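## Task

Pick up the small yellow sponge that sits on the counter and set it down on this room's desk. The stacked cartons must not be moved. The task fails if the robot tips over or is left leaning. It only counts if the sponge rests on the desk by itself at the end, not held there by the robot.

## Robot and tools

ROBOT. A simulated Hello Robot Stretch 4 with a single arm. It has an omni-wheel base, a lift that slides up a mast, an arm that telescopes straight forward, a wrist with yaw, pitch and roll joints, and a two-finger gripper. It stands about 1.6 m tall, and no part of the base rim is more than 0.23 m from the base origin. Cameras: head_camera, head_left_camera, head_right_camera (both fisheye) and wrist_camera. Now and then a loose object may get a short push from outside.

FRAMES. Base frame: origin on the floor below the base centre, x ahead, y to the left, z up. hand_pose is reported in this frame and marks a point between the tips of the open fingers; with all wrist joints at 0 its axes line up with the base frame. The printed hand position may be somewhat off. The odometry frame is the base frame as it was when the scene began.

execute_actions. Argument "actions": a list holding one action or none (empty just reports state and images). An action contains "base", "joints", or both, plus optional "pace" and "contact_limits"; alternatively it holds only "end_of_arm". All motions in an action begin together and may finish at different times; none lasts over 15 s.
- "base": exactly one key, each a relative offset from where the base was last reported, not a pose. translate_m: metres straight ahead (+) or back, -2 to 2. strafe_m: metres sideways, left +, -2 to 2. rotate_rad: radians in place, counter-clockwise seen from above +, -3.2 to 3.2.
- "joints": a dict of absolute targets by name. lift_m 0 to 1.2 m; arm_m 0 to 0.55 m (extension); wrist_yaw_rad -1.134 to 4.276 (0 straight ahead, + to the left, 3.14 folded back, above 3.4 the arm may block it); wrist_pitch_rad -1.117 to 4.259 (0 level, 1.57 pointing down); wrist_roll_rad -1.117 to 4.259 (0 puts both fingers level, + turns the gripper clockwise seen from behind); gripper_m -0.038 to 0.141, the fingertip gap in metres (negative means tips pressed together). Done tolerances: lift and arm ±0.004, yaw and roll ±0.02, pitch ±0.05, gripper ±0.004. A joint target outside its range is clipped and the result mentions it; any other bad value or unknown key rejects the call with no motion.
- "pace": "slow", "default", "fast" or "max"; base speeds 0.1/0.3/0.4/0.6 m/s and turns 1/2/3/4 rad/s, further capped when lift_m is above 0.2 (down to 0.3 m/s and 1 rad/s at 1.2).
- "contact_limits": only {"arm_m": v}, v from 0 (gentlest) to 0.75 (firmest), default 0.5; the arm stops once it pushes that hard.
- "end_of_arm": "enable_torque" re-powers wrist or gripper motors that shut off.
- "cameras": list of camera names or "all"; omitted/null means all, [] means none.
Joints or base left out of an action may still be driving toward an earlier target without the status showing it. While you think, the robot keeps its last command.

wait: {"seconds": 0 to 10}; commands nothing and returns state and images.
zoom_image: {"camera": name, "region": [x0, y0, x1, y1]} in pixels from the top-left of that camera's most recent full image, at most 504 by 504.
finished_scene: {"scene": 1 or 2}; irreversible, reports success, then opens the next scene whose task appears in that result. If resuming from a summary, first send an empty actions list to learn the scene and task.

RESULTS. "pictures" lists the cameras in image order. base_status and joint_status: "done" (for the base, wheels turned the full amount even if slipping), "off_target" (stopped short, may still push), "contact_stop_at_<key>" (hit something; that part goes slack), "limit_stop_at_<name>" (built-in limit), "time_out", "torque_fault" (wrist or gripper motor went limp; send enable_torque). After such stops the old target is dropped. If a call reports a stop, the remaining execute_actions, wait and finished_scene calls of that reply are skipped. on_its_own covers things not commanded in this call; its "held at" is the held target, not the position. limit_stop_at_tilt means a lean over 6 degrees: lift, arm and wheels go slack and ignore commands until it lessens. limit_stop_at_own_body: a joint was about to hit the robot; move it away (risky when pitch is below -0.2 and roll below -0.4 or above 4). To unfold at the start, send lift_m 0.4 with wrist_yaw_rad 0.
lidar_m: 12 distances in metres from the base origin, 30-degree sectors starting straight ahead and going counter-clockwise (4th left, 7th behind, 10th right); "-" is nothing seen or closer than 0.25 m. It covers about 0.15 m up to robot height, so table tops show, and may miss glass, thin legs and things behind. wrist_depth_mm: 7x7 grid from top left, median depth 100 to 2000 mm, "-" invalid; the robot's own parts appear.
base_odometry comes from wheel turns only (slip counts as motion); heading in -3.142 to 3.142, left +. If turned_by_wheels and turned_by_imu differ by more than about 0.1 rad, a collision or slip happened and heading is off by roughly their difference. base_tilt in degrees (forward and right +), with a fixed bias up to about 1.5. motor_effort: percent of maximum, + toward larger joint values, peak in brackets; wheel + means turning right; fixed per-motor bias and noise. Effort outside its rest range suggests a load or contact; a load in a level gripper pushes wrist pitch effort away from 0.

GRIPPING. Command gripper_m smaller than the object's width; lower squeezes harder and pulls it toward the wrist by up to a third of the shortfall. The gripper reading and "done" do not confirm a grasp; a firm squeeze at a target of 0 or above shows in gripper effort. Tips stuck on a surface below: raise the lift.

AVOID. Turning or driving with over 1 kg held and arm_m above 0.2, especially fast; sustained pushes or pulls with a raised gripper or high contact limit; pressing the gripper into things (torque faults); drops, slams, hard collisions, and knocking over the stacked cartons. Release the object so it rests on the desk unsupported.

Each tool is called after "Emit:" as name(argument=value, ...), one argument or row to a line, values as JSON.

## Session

Emit:
execute_actions(
  actions=[],
)

Scene clock: 0.00 s.
base_odometry: x=+0.000 y=+0.000 heading=+0.000 (m, m, rad; odometry frame)
turned_by_wheels: +0.000 (rad since the last result)
turned_by_imu: +0.000 (rad since the last result)
base_tilt: forward=+0.0 right=-0.2 (deg)
lidar_m: 0.78 0.60 0.60 0.68 1.04 1.62 0.91 0.72 0.72 0.78 1.20 2.04
base_status: not commanded
joint_positions: lift_m=+0.234 arm_m=+0.002 wrist_yaw_rad=+3.048 wrist_pitch_rad=-0.011 wrist_roll_rad=-0.008 gripper_m=+0.057
joint_status: not commanded
motor_effort: lift_m=+20 arm_m=+0 wrist_yaw_rad=+0 wrist_pitch_rad=-6 wrist_roll_rad=+1 gripper_m=-4 wheel_0=+0 wheel_1=-1 wheel_2=+0 (%)
hand_pose: x=-0.1061 y=+0.1139 z=+0.4153 quat_wxyz=(+0.047, +0.005, -0.004, +0.999) (m; base frame)
wrist_depth_mm: 134 137 1205 - 1756 1537 1366 / 107 137 1205 - 1756 1537 1366 / 112 137 1229 - 1756 1576 1397 / 133 160 1229 - 1708 1537 1397 / 778 946 1160 - 1708 1537 1430 / 778 931 196 1537 200 1537 1366 / 788 904 1025 137 976 1042 1060
pictures: head_camera, head_left_camera, head_right_camera, wrist_camera
Images, in order (width x height): head_camera 420x560, head_left_camera 420x672, head_right_camera 420x672, wrist_camera 616x392.

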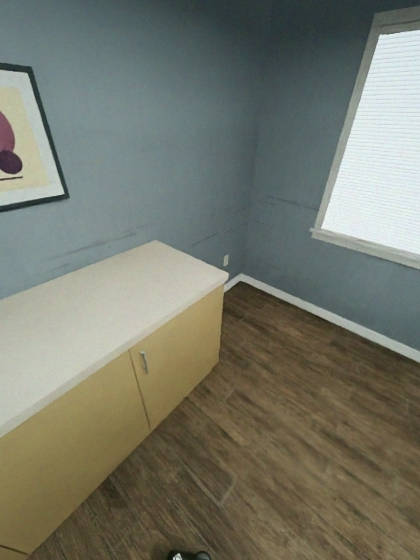

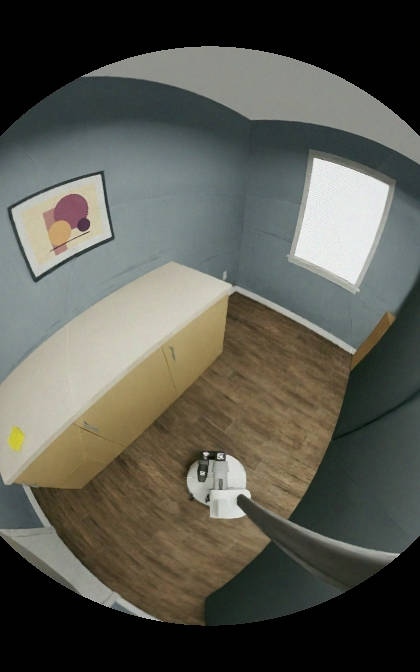

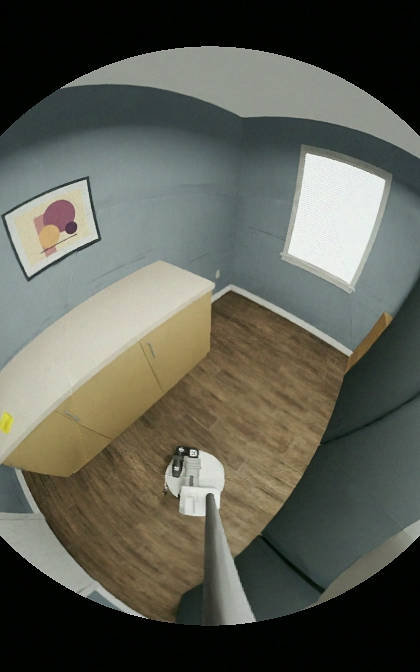

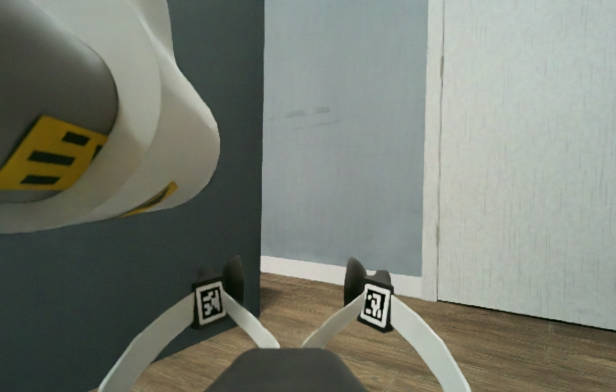

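Emit:
execute_actions(
  actions=[
    {"base":{"rotate_rad":0.916},"joints":{"lift_m":0.5,"wrist_yaw_rad":0,"gripper_m":0.14},"pace":"fast"},
  ],
  cameras=[],
)

Emit:
execute_actions(
  actions=[
    {"base":{"strafe_m":0.7},"joints":{"lift_m":0.96,"wrist_pitch_rad":0.35},"pace":"fast"},
  ],
  cameras=["head_camera","wrist_camera"],
)

Scene clock: 15.40 s.
base_odometry: x=+0.000 y=+0.000 heading=+0.915 (m, m, rad; odometry frame)
turned_by_wheels: +0.915 (rad since the last result)
turned_by_imu: +0.911 (rad since the last result)
base_tilt: forward=+0.0 right=-0.1 (deg)
lidar_m: 0.61 0.64 0.87 1.63 1.01 0.75 0.70 0.76 1.06 2.05 0.89 0.65
base_status: done
joint_positions: lift_m=+0.500 arm_m=+0.002 wrist_yaw_rad=+0.001 wrist_pitch_rad=-0.011 wrist_roll_rad=-0.008 gripper_m=+0.140
joint_status: all done
motor_effort: lift_m=+24(25) arm_m=+0(0) wrist_yaw_rad=-1(9) wrist_pitch_rad=-8(6) wrist_roll_rad=+0(0) gripper_m=-1(1) wheel_0=-5(6) wheel_1=-4(14) wheel_2=-3(17) (%)
hand_pose: x=+0.4615 y=-0.0873 z=+0.6809 quat_wxyz=(+1.000, -0.004, -0.005, +0.000) (m; base frame)
wrist_depth_mm: 392 394 392 392 392 392 394 / 415 415 418 415 415 415 418 / 413 415 415 415 418 418 415 / 418 418 413 418 415 415 418 / 418 418 418 418 418 418 421 / 418 199 418 418 421 418 421 / 424 421 421 136 418 418 418
pictures: none
No camera images: the call's "cameras" was empty. Leave "cameras" out to get every camera's image.

Scene clock: 18.30 s.
base_odometry: x=-0.555 y=+0.427 heading=+0.915 (m, m, rad; odometry frame)
turned_by_wheels: +0.000 (rad since the last result)
turned_by_imu: -0.002 (rad since the last result)
base_tilt: forward=+0.0 right=-0.2 (deg)
lidar_m: 0.61 1.29 0.95 0.92 0.96 0.73 0.69 0.75 1.03 2.74 0.90 0.65
base_status: done
joint_positions: lift_m=+0.960 arm_m=+0.002 wrist_yaw_rad=+0.000 wrist_pitch_rad=+0.352 wrist_roll_rad=-0.008 gripper_m=+0.140
joint_status: all done
motor_effort: lift_m=+24(25) arm_m=+0(0) wrist_yaw_rad=+0(2) wrist_pitch_rad=-6(9) wrist_roll_rad=+1(0) gripper_m=+1(1) wheel_0=+0(14) wheel_1=+1(10) wheel_2=+0(2) (%)
hand_pose: x=+0.4437 y=-0.0874 z=+1.0384 quat_wxyz=(+0.985, -0.004, +0.175, +0.001) (m; base frame)
wrist_depth_mm: 917 904 931 917 904 917 904 / 960 976 960 946 976 946 960 / 1025 1025 1008 1008 1008 1025 1025 / 1098 1078 683 699 715 723 732 / 1160 496 500 504 517 521 530 / 1255 199 459 466 455 462 469 / 1366 530 530 136 530 530 525
pictures: head_camera, wrist_camera
Images, in order (width x height): head_camera 420x560, wrist_camera 616x392.

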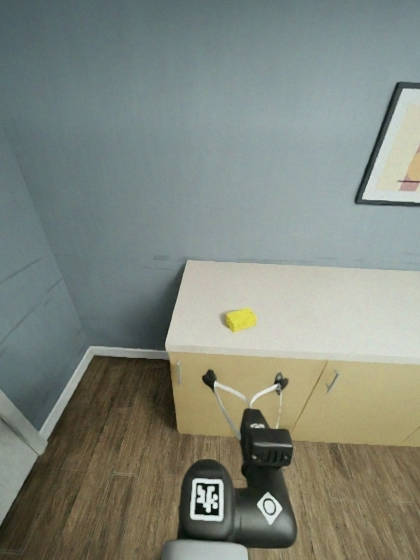

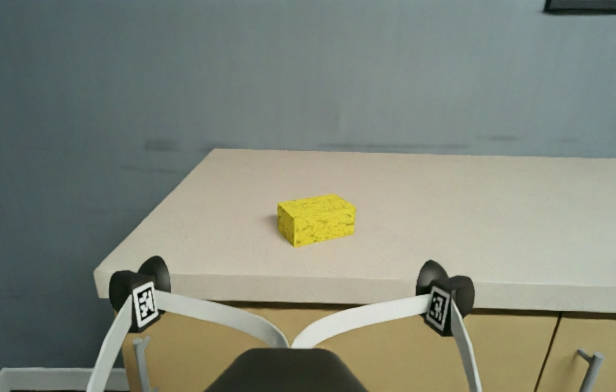

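Emit:
execute_actions(
  actions=[
    {"base":{"strafe_m":-0.15},"joints":{"arm_m":0.32,"wrist_yaw_rad":0.45,"lift_m":0.93},"pace":"fast"},
  ],
  cameras=["head_camera","wrist_camera"],
)

Scene clock: 35.53 s.
base_odometry: x=-0.436 y=+0.335 heading=+0.915 (m, m, rad; odometry frame)
turned_by_wheels: +0.000 (rad since the last result)
turned_by_imu: -0.001 (rad since the last result)
base_tilt: forward=+0.1 right=-0.1 (deg)
lidar_m: 0.61 0.64 1.11 1.06 1.14 0.74 0.71 0.74 1.03 2.61 0.88 0.65
base_status: done
joint_positions: lift_m=+0.930 arm_m=+0.319 wrist_yaw_rad=+0.450 wrist_pitch_rad=+0.352 wrist_roll_rad=-0.008 gripper_m=+0.140
joint_status: all done
motor_effort: lift_m=+16(21) arm_m=+8(5) wrist_yaw_rad=-1(8) wrist_pitch_rad=-4(5) wrist_roll_rad=+0(0) gripper_m=+1(1) wheel_0=+4(13) wheel_1=+0(12) wheel_2=+0(2) (%)
hand_pose: x=+0.7713 y=+0.0390 z=+1.0091 quat_wxyz=(+0.960, -0.043, +0.170, +0.220) (m; base frame)
wrist_depth_mm: 976 842 732 668 597 539 508 / 1008 904 788 699 621 574 521 / 1078 960 842 732 661 591 544 / 1118 1060 854 615 621 597 564 / 1160 439 442 442 452 455 459 / 340 198 317 347 322 330 362 / 285 274 246 136 290 289 296
pictures: head_camera, wrist_camera
Images, in order (width x height): head_camera 420x560, wrist_camera 616x392.

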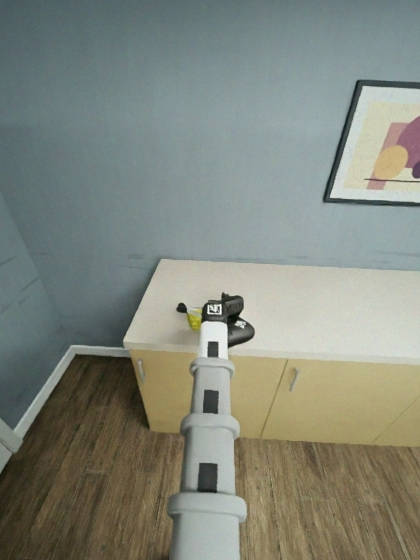

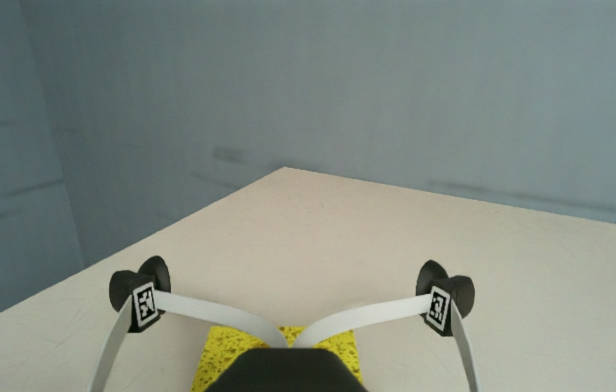

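Emit:
execute_actions(
  actions=[
    {"joints":{"arm_m":0.305,"lift_m":0.859}},
  ],
  cameras=["wrist_camera"],
)

Scene clock: 43.97 s.
base_odometry: x=-0.436 y=+0.335 heading=+0.915 (m, m, rad; odometry frame)
turned_by_wheels: +0.000 (rad since the last result)
turned_by_imu: -0.002 (rad since the last result)
base_tilt: forward=+0.1 right=-0.1 (deg)
lidar_m: 0.63 0.65 1.12 1.07 1.15 0.74 0.70 0.74 1.02 2.62 0.90 0.64
base_status: not commanded
joint_positions: lift_m=+0.859 arm_m=+0.306 wrist_yaw_rad=+0.450 wrist_pitch_rad=+0.352 wrist_roll_rad=-0.008 gripper_m=+0.140
joint_status: all done
motor_effort: lift_m=+15(17) arm_m=-8(9) wrist_yaw_rad=+0(1) wrist_pitch_rad=-6(4) wrist_roll_rad=+0(0) gripper_m=+0(2) wheel_0=+4(4) wheel_1=+0(1) wheel_2=+0(0) (%)
hand_pose: x=+0.7592 y=+0.0390 z=+0.9381 quat_wxyz=(+0.960, -0.043, +0.170, +0.220) (m; base frame)
wrist_depth_mm: 976 866 759 668 603 559 517 / 1042 917 798 707 640 574 535 / 1078 991 842 683 647 591 559 / 1078 410 421 421 430 436 445 / 297 300 228 217 309 314 317 / 235 199 186 189 194 227 246 / 195 189 196 136 199 200 203
pictures: wrist_camera
Images, in order (width x height): wrist_camera 616x392.

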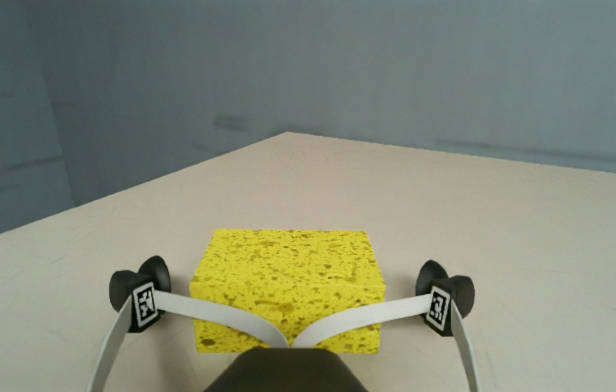

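Emit:
execute_actions(
  actions=[
    {"joints":{"gripper_m":0.05}},
  ],
  cameras=[],
)

Emit:
execute_actions(
  actions=[
    {"joints":{"lift_m":0.91}},
  ],
  cameras=["wrist_camera"],
)

Emit:
execute_actions(
  actions=[
    {"base":{"rotate_rad":3.14},"joints":{"arm_m":0.005,"wrist_yaw_rad":0,"lift_m":0.95}},
  ],
)

Scene clock: 54.13 s.
base_odometry: x=-0.436 y=+0.335 heading=+0.915 (m, m, rad; odometry frame)
turned_by_wheels: +0.000 (rad since the last result)
turned_by_imu: -0.002 (rad since the last result)
base_tilt: forward=+0.0 right=-0.1 (deg)
lidar_m: 0.63 0.65 1.09 1.06 1.13 0.74 0.70 0.75 1.04 2.61 0.90 0.65
base_status: not commanded
joint_positions: lift_m=+0.859 arm_m=+0.306 wrist_yaw_rad=+0.450 wrist_pitch_rad=+0.352 wrist_roll_rad=-0.008 gripper_m=+0.051
joint_status: all done
motor_effort: lift_m=+15(15) arm_m=-8(8) wrist_yaw_rad=-1(1) wrist_pitch_rad=-6(6) wrist_roll_rad=+0(0) gripper_m=-28(27) wheel_0=+4(4) wheel_1=+0(0) wheel_2=+0(0) (%)
hand_pose: x=+0.7592 y=+0.0390 z=+0.9381 quat_wxyz=(+0.960, -0.043, +0.170, +0.220) (m; base frame)
wrist_depth_mm: 991 866 759 683 609 559 517 / 1042 917 809 707 640 580 535 / 1078 991 842 676 647 603 559 / 1098 410 418 421 430 433 439 / 298 300 217 207 294 314 317 / 236 180 177 178 179 245 247 / 188 188 184 129 191 193 203
pictures: none
No camera images: the call's "cameras" was empty. Leave "cameras" out to get every camera's image.

Scene clock: 55.23 s.
base_odometry: x=-0.436 y=+0.335 heading=+0.915 (m, m, rad; odometry frame)
turned_by_wheels: +0.000 (rad since the last result)
turned_by_imu: +0.000 (rad since the last result)
base_tilt: forward=+0.1 right=-0.1 (deg)
lidar_m: 0.60 0.64 1.08 1.06 1.14 0.74 0.70 0.75 1.03 2.63 0.91 0.66
base_status: not commanded
joint_positions: lift_m=+0.910 arm_m=+0.306 wrist_yaw_rad=+0.450 wrist_pitch_rad=+0.352 wrist_roll_rad=-0.008 gripper_m=+0.051
joint_status: all done
motor_effort: lift_m=+25(26) arm_m=-8(8) wrist_yaw_rad=-1(0) wrist_pitch_rad=-5(6) wrist_roll_rad=+0(0) gripper_m=-25(25) wheel_0=+4(4) wheel_1=+0(0) wheel_2=+0(0) (%)
hand_pose: x=+0.7592 y=+0.0390 z=+0.9883 quat_wxyz=(+0.960, -0.043, +0.170, +0.220) (m; base frame)
wrist_depth_mm: 991 854 759 676 609 554 517 / 1025 917 809 707 640 580 539 / 1060 1008 854 741 668 609 554 / 1138 1078 554 554 574 580 559 / 1138 397 217 207 389 413 418 / 309 180 177 178 179 324 329 / 248 250 187 130 255 255 268
pictures: wrist_camera
Images, in order (width x height): wrist_camera 616x392.

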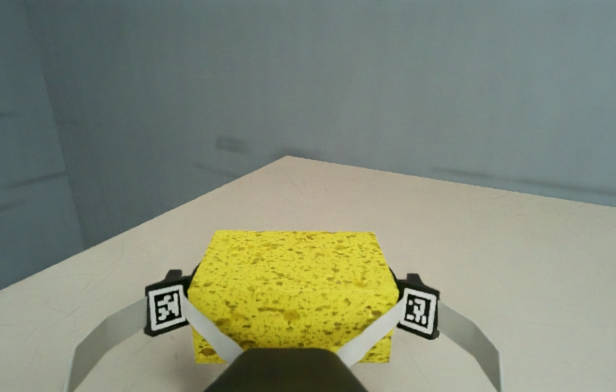

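Scene clock: 58.20 s.
base_odometry: x=-0.436 y=+0.335 heading=-2.229 (m, m, rad; odometry frame)
turned_by_wheels: +3.139 (rad since the last result)
turned_by_imu: +3.132 (rad since the last result)
base_tilt: forward=+0.1 right=-0.2 (deg)
lidar_m: 0.71 0.74 1.03 2.61 0.89 0.64 0.62 0.65 1.10 1.06 1.15 0.74
base_status: done
joint_positions: lift_m=+0.950 arm_m=+0.007 wrist_yaw_rad=+0.000 wrist_pitch_rad=+0.352 wrist_roll_rad=-0.008 gripper_m=+0.051
joint_status: all done
motor_effort: lift_m=+23(27) arm_m=-9(7) wrist_yaw_rad=-2(7) wrist_pitch_rad=-5(7) wrist_roll_rad=+0(1) gripper_m=-25(27) wheel_0=-4(12) wheel_1=-4(9) wheel_2=-4(10) (%)
hand_pose: x=+0.4482 y=-0.0873 z=+1.0284 quat_wxyz=(+0.985, -0.004, +0.175, +0.001) (m; base frame)
wrist_depth_mm: 439 433 430 433 430 427 427 / 459 459 459 455 452 449 452 / 484 488 480 484 477 477 473 / 517 512 517 504 508 508 500 / 544 544 217 207 530 539 544 / 585 180 176 178 179 564 591 / 615 634 187 129 621 603 1308
pictures: head_camera, head_left_camera, head_right_camera, wrist_camera
Images, in order (width x height): head_camera 420x560, head_left_camera 420x672, head_right_camera 420x672, wrist_camera 616x392.

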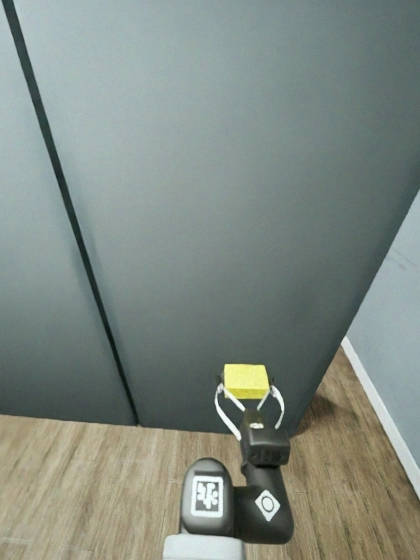

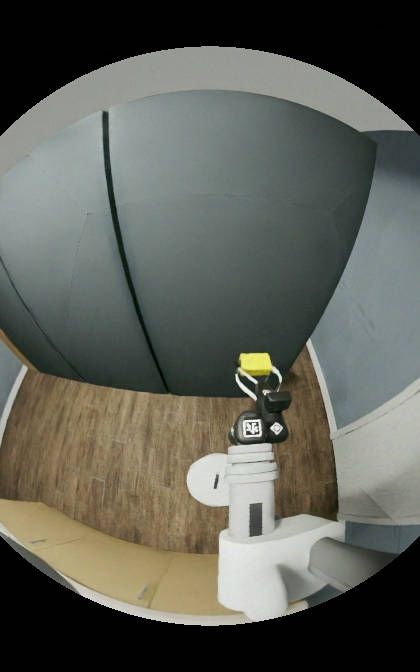

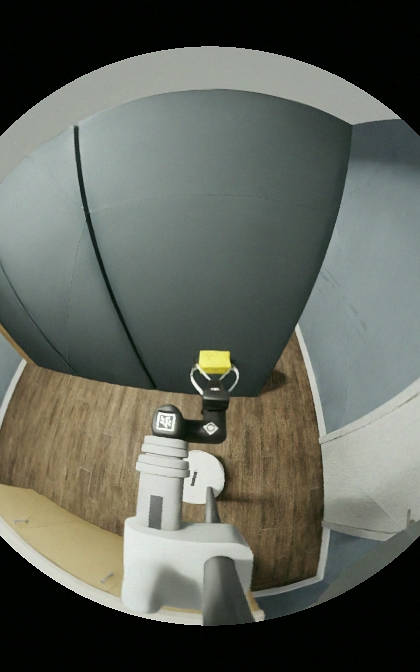

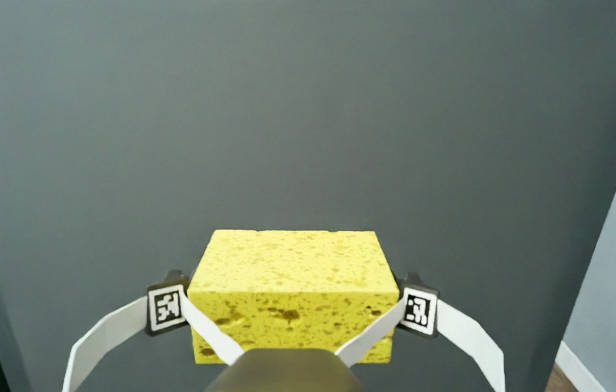

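Emit:
execute_actions(
  actions=[
    {"base":{"strafe_m":-0.79},"pace":"fast"},
  ],
)

Scene clock: 69.83 s.
base_odometry: x=-1.061 y=+0.818 heading=-2.229 (m, m, rad; odometry frame)
turned_by_wheels: +0.000 (rad since the last result)
turned_by_imu: +0.000 (rad since the last result)
base_tilt: forward=+0.0 right=-0.1 (deg)
lidar_m: 1.09 0.78 1.03 2.97 0.89 0.79 1.17 0.42 0.29 0.26 0.28 0.46
base_status: done
joint_positions: lift_m=+0.950 arm_m=+0.006 wrist_yaw_rad=+0.000 wrist_pitch_rad=+0.352 wrist_roll_rad=-0.008 gripper_m=+0.051
joint_status: not commanded
motor_effort: lift_m=+23(23) arm_m=-8(9) wrist_yaw_rad=-1(2) wrist_pitch_rad=-6(5) wrist_roll_rad=+0(0) gripper_m=-27(27) wheel_0=+1(16) wheel_1=-4(14) wheel_2=+0(3) (%)
hand_pose: x=+0.4482 y=-0.0873 z=+1.0284 quat_wxyz=(+0.985, -0.004, +0.175, +0.001) (m; base frame)
wrist_depth_mm: 530 788 - - 1098 525 355 / 539 798 - - 1078 521 353 / 535 798 - - 1060 517 349 / 544 809 - - 1025 508 357 / 549 809 216 207 778 504 353 / 580 181 176 178 179 469 342 / 609 831 187 129 866 436 345
pictures: head_camera, head_left_camera, head_right_camera, wrist_camera
Images, in order (width x height): head_camera 420x560, head_left_camera 420x672, head_right_camera 420x672, wrist_camera 616x392.

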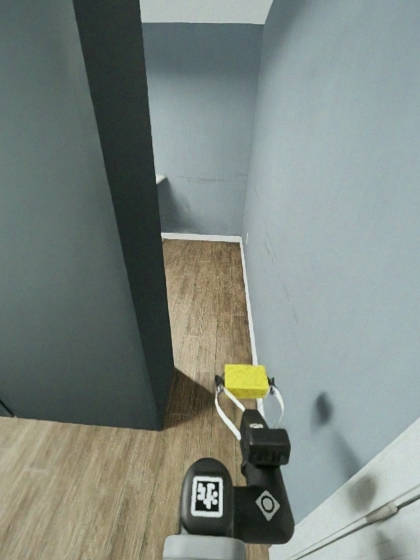

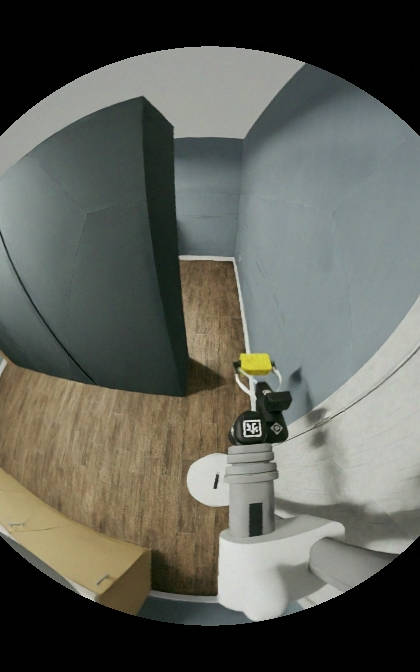

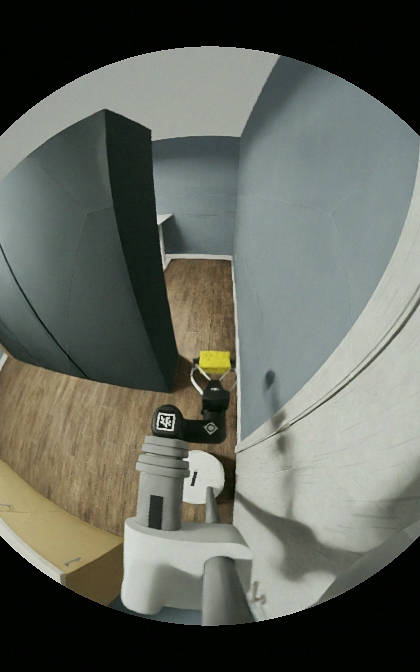

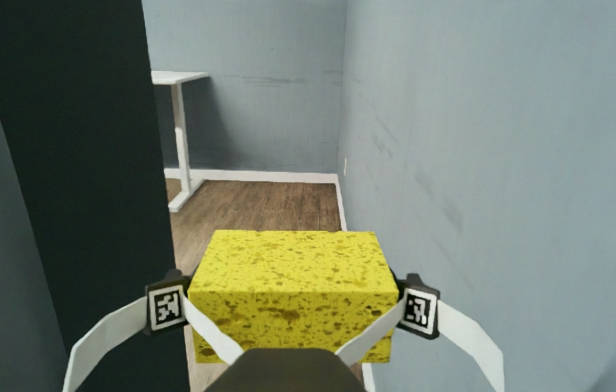

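Emit:
execute_actions(
  actions=[
    {"base":{"translate_m":1.6}},
  ],
  cameras=[],
)

Emit:
execute_actions(
  actions=[
    {"base":{"rotate_rad":0.68},"joints":{"lift_m":1.0},"pace":"fast"},
  ],
  cameras=["head_camera","wrist_camera"],
)

Scene clock: 88.33 s.
base_odometry: x=-2.039 y=-0.448 heading=-2.228 (m, m, rad; odometry frame)
turned_by_wheels: +0.001 (rad since the last result)
turned_by_imu: -0.004 (rad since the last result)
base_tilt: forward=+0.1 right=-0.2 (deg)
lidar_m: 1.46 1.35 1.61 1.57 0.61 0.51 1.28 0.48 0.34 0.32 0.35 0.49
base_status: done
joint_positions: lift_m=+0.950 arm_m=+0.006 wrist_yaw_rad=+0.000 wrist_pitch_rad=+0.352 wrist_roll_rad=-0.008 gripper_m=+0.051
joint_status: not commanded
motor_effort: lift_m=+23(24) arm_m=-8(8) wrist_yaw_rad=-1(0) wrist_pitch_rad=-6(7) wrist_roll_rad=+1(1) gripper_m=-25(23) wheel_0=+5(11) wheel_1=+5(11) wheel_2=-2(12) (%)
hand_pose: x=+0.4481 y=-0.0874 z=+1.0284 quat_wxyz=(+0.985, -0.004, +0.175, +0.001) (m; base frame)
wrist_depth_mm: 1537 1499 1537 1499 1255 591 399 / 1618 1618 1618 1576 1229 585 399 / 1708 1756 1708 1661 1205 574 392 / 1808 1863 1863 1808 1160 569 392 / 1921 1983 217 206 878 564 387 / 1708 180 176 178 180 530 387 / 1430 1397 187 129 960 484 384
pictures: none
No camera images: the call's "cameras" was empty. Leave "cameras" out to get every camera's image.

Scene clock: 89.87 s.
base_odometry: x=-2.039 y=-0.448 heading=-1.549 (m, m, rad; odometry frame)
turned_by_wheels: +0.679 (rad since the last result)
turned_by_imu: +0.677 (rad since the last result)
base_tilt: forward=-0.1 right=-0.2 (deg)
lidar_m: 1.36 1.97 1.03 0.52 0.50 0.83 0.43 0.32 0.34 0.39 0.61 1.87
base_status: done
joint_positions: lift_m=+1.000 arm_m=+0.006 wrist_yaw_rad=+0.000 wrist_pitch_rad=+0.352 wrist_roll_rad=-0.008 gripper_m=+0.051
joint_status: all done
motor_effort: lift_m=+24(26) arm_m=-8(8) wrist_yaw_rad=+0(1) wrist_pitch_rad=-8(7) wrist_roll_rad=+1(0) gripper_m=-26(28) wheel_0=-5(7) wheel_1=-4(8) wheel_2=-5(8) (%)
hand_pose: x=+0.4481 y=-0.0874 z=+1.0783 quat_wxyz=(+0.985, -0.004, +0.175, +0.001) (m; base frame)
wrist_depth_mm: - - - - 1708 1430 1281 / - - - - 1808 1499 1308 / - - - 1537 1756 1576 1366 / - - - - 1983 1661 1430 / - - 216 207 1983 1756 1499 / 1863 180 177 178 180 1808 1537 / 1464 1464 187 129 1537 1499 1576
pictures: head_camera, wrist_camera
Images, in order (width x height): head_camera 420x560, wrist_camera 616x392.

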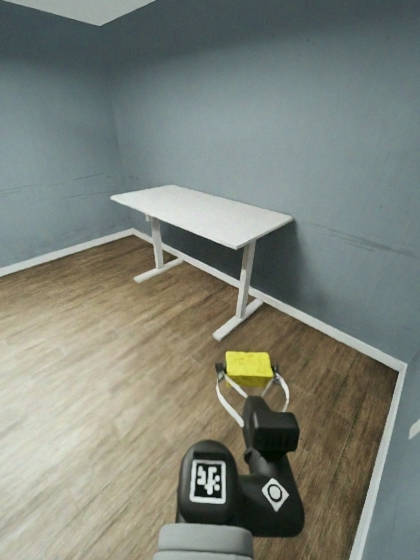

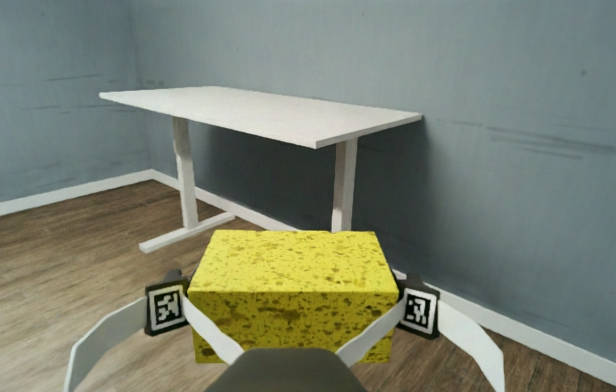

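Emit:
execute_actions(
  actions=[
    {"base":{"translate_m":0.85},"joints":{"arm_m":0.47},"pace":"fast"},
  ],
  cameras=["head_camera","wrist_camera"],
)

Scene clock: 100.70 s.
base_odometry: x=-2.020 y=-1.297 heading=-1.549 (m, m, rad; odometry frame)
turned_by_wheels: +0.000 (rad since the last result)
turned_by_imu: -0.003 (rad since the last result)
base_tilt: forward=+0.0 right=-0.1 (deg)
lidar_m: 0.54 0.81 2.64 1.32 1.07 1.06 1.10 0.90 0.89 0.99 1.23 0.58
base_status: done
joint_positions: lift_m=+1.000 arm_m=+0.469 wrist_yaw_rad=+0.000 wrist_pitch_rad=+0.352 wrist_roll_rad=-0.008 gripper_m=+0.051
joint_status: all done
motor_effort: lift_m=+24(24) arm_m=+8(9) wrist_yaw_rad=-1(0) wrist_pitch_rad=-6(6) wrist_roll_rad=+0(0) gripper_m=-26(27) wheel_0=+3(14) wheel_1=+3(9) wheel_2=-3(18) (%)
hand_pose: x=+0.9103 y=-0.0874 z=+1.0783 quat_wxyz=(+0.985, -0.004, +0.175, +0.001) (m; base frame)
wrist_depth_mm: 1708 1229 946 778 647 569 508 / 1921 1336 991 809 676 585 521 / 1025 1060 991 866 715 615 535 / 661 676 683 691 691 627 559 / 488 488 217 207 480 512 521 / 384 181 177 178 179 402 404 / 319 309 187 129 319 317 334
pictures: head_camera, wrist_camera
Images, in order (width x height): head_camera 420x560, wrist_camera 616x392.

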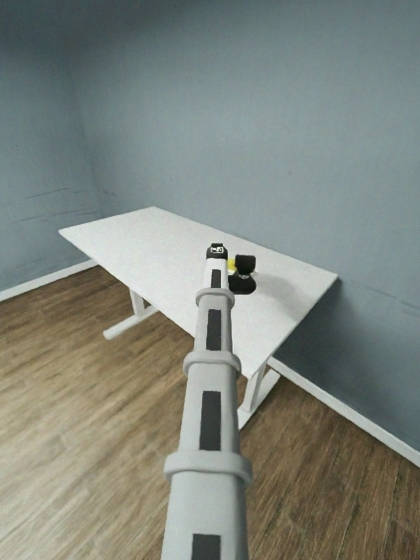

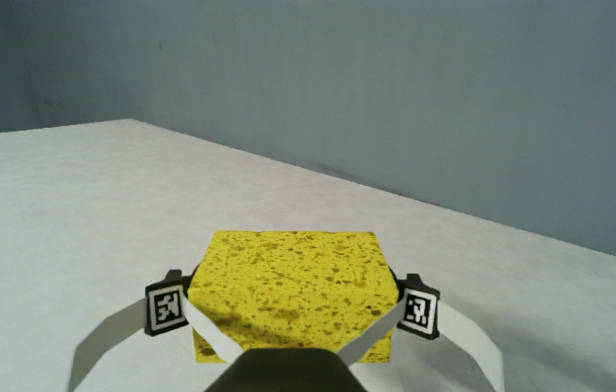

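Emit:
execute_actions(
  actions=[
    {"joints":{"lift_m":0.901}},
  ],
  cameras=[],
)

Emit:
execute_actions(
  actions=[
    {"joints":{"gripper_m":0.135}},
  ],
  cameras=[],
)

Emit:
execute_actions(
  actions=[
    {"joints":{"lift_m":0.98,"arm_m":0.38},"pace":"fast"},
  ],
  cameras=["wrist_camera"],
)

Scene clock: 110.83 s.
base_odometry: x=-2.020 y=-1.297 heading=-1.549 (m, m, rad; odometry frame)
turned_by_wheels: +0.000 (rad since the last result)
turned_by_imu: -0.002 (rad since the last result)
base_tilt: forward=+0.1 right=-0.1 (deg)
lidar_m: 0.50 0.80 2.63 1.34 1.06 1.06 1.09 0.88 0.87 0.99 1.23 0.53
base_status: not commanded
joint_positions: lift_m=+0.901 arm_m=+0.469 wrist_yaw_rad=+0.000 wrist_pitch_rad=+0.352 wrist_roll_rad=-0.008 gripper_m=+0.051
joint_status: all done
motor_effort: lift_m=+15(22) arm_m=+8(8) wrist_yaw_rad=-1(2) wrist_pitch_rad=-6(6) wrist_roll_rad=+0(1) gripper_m=-25(25) wheel_0=+3(3) wheel_1=+3(3) wheel_2=-3(3) (%)
hand_pose: x=+0.9103 y=-0.0874 z=+0.9800 quat_wxyz=(+0.985, -0.004, +0.175, +0.001) (m; base frame)
wrist_depth_mm: 1708 1205 946 768 647 569 500 / 1756 1205 1008 820 683 585 521 / 627 654 676 691 676 597 535 / 407 410 418 427 433 445 449 / 300 301 218 206 297 317 320 / 236 180 176 178 180 247 249 / 192 190 185 129 195 195 206
pictures: none
No camera images: the call's "cameras" was empty. Leave "cameras" out to get every camera's image.

Scene clock: 112.67 s.
base_odometry: x=-2.020 y=-1.297 heading=-1.549 (m, m, rad; odometry frame)
turned_by_wheels: +0.000 (rad since the last result)
turned_by_imu: -0.001 (rad since the last result)
base_tilt: forward=+0.1 right=-0.2 (deg)
lidar_m: 0.51 0.81 2.63 1.33 1.06 1.06 1.09 0.88 0.90 0.99 1.24 0.55
base_status: not commanded
joint_positions: lift_m=+0.901 arm_m=+0.469 wrist_yaw_rad=+0.000 wrist_pitch_rad=+0.352 wrist_roll_rad=-0.008 gripper_m=+0.135
joint_status: all done
motor_effort: lift_m=+15(15) arm_m=+8(8) wrist_yaw_rad=-2(0) wrist_pitch_rad=-5(5) wrist_roll_rad=-1(1) gripper_m=+0(26) wheel_0=+3(3) wheel_1=+3(3) wheel_2=-2(3) (%)
hand_pose: x=+0.9103 y=-0.0874 z=+0.9800 quat_wxyz=(+0.985, -0.004, +0.175, +0.001) (m; base frame)
wrist_depth_mm: 1708 1229 946 778 654 569 504 / 1708 1229 1025 820 683 585 521 / 634 668 668 691 668 597 535 / 404 410 418 427 433 439 449 / 298 301 232 220 296 317 322 / 236 196 189 191 194 237 250 / 196 190 198 134 202 197 205
pictures: none
No camera images: the call's "cameras" was empty. Leave "cameras" out to get every camera's image.

Scene clock: 113.73 s.
base_odometry: x=-2.020 y=-1.297 heading=-1.549 (m, m, rad; odometry frame)
turned_by_wheels: +0.000 (rad since the last result)
turned_by_imu: +0.000 (rad since the last result)
base_tilt: forward=+0.0 right=-0.2 (deg)
lidar_m: 0.54 0.84 2.62 1.32 1.07 1.06 1.11 0.89 0.87 0.98 1.24 0.57
base_status: not commanded
joint_positions: lift_m=+0.980 arm_m=+0.381 wrist_yaw_rad=+0.000 wrist_pitch_rad=+0.352 wrist_roll_rad=-0.008 gripper_m=+0.135
joint_status: all done
motor_effort: lift_m=+24(27) arm_m=-8(9) wrist_yaw_rad=+0(0) wrist_pitch_rad=-7(7) wrist_roll_rad=+0(0) gripper_m=+0(0) wheel_0=+3(3) wheel_1=+3(3) wheel_2=-2(3) (%)
hand_pose: x=+0.8232 y=-0.0874 z=+1.0584 quat_wxyz=(+0.985, -0.004, +0.175, +0.001) (m; base frame)
wrist_depth_mm: 1921 1336 1060 854 715 627 554 / 1983 1464 1138 891 759 640 564 / 946 976 1025 904 788 668 597 / 615 615 634 640 647 654 603 / 449 455 455 459 466 473 480 / 355 195 317 306 334 355 375 / 293 286 297 134 301 296 309
pictures: wrist_camera
Images, in order (width x height): wrist_camera 616x392.

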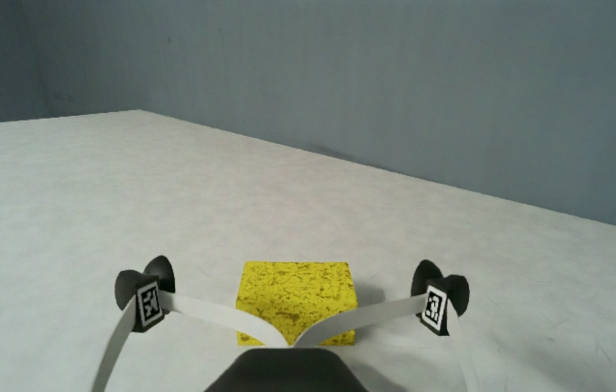

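Emit:
finished_scene(
  scene=2,
)

The scene is finished: the task was done.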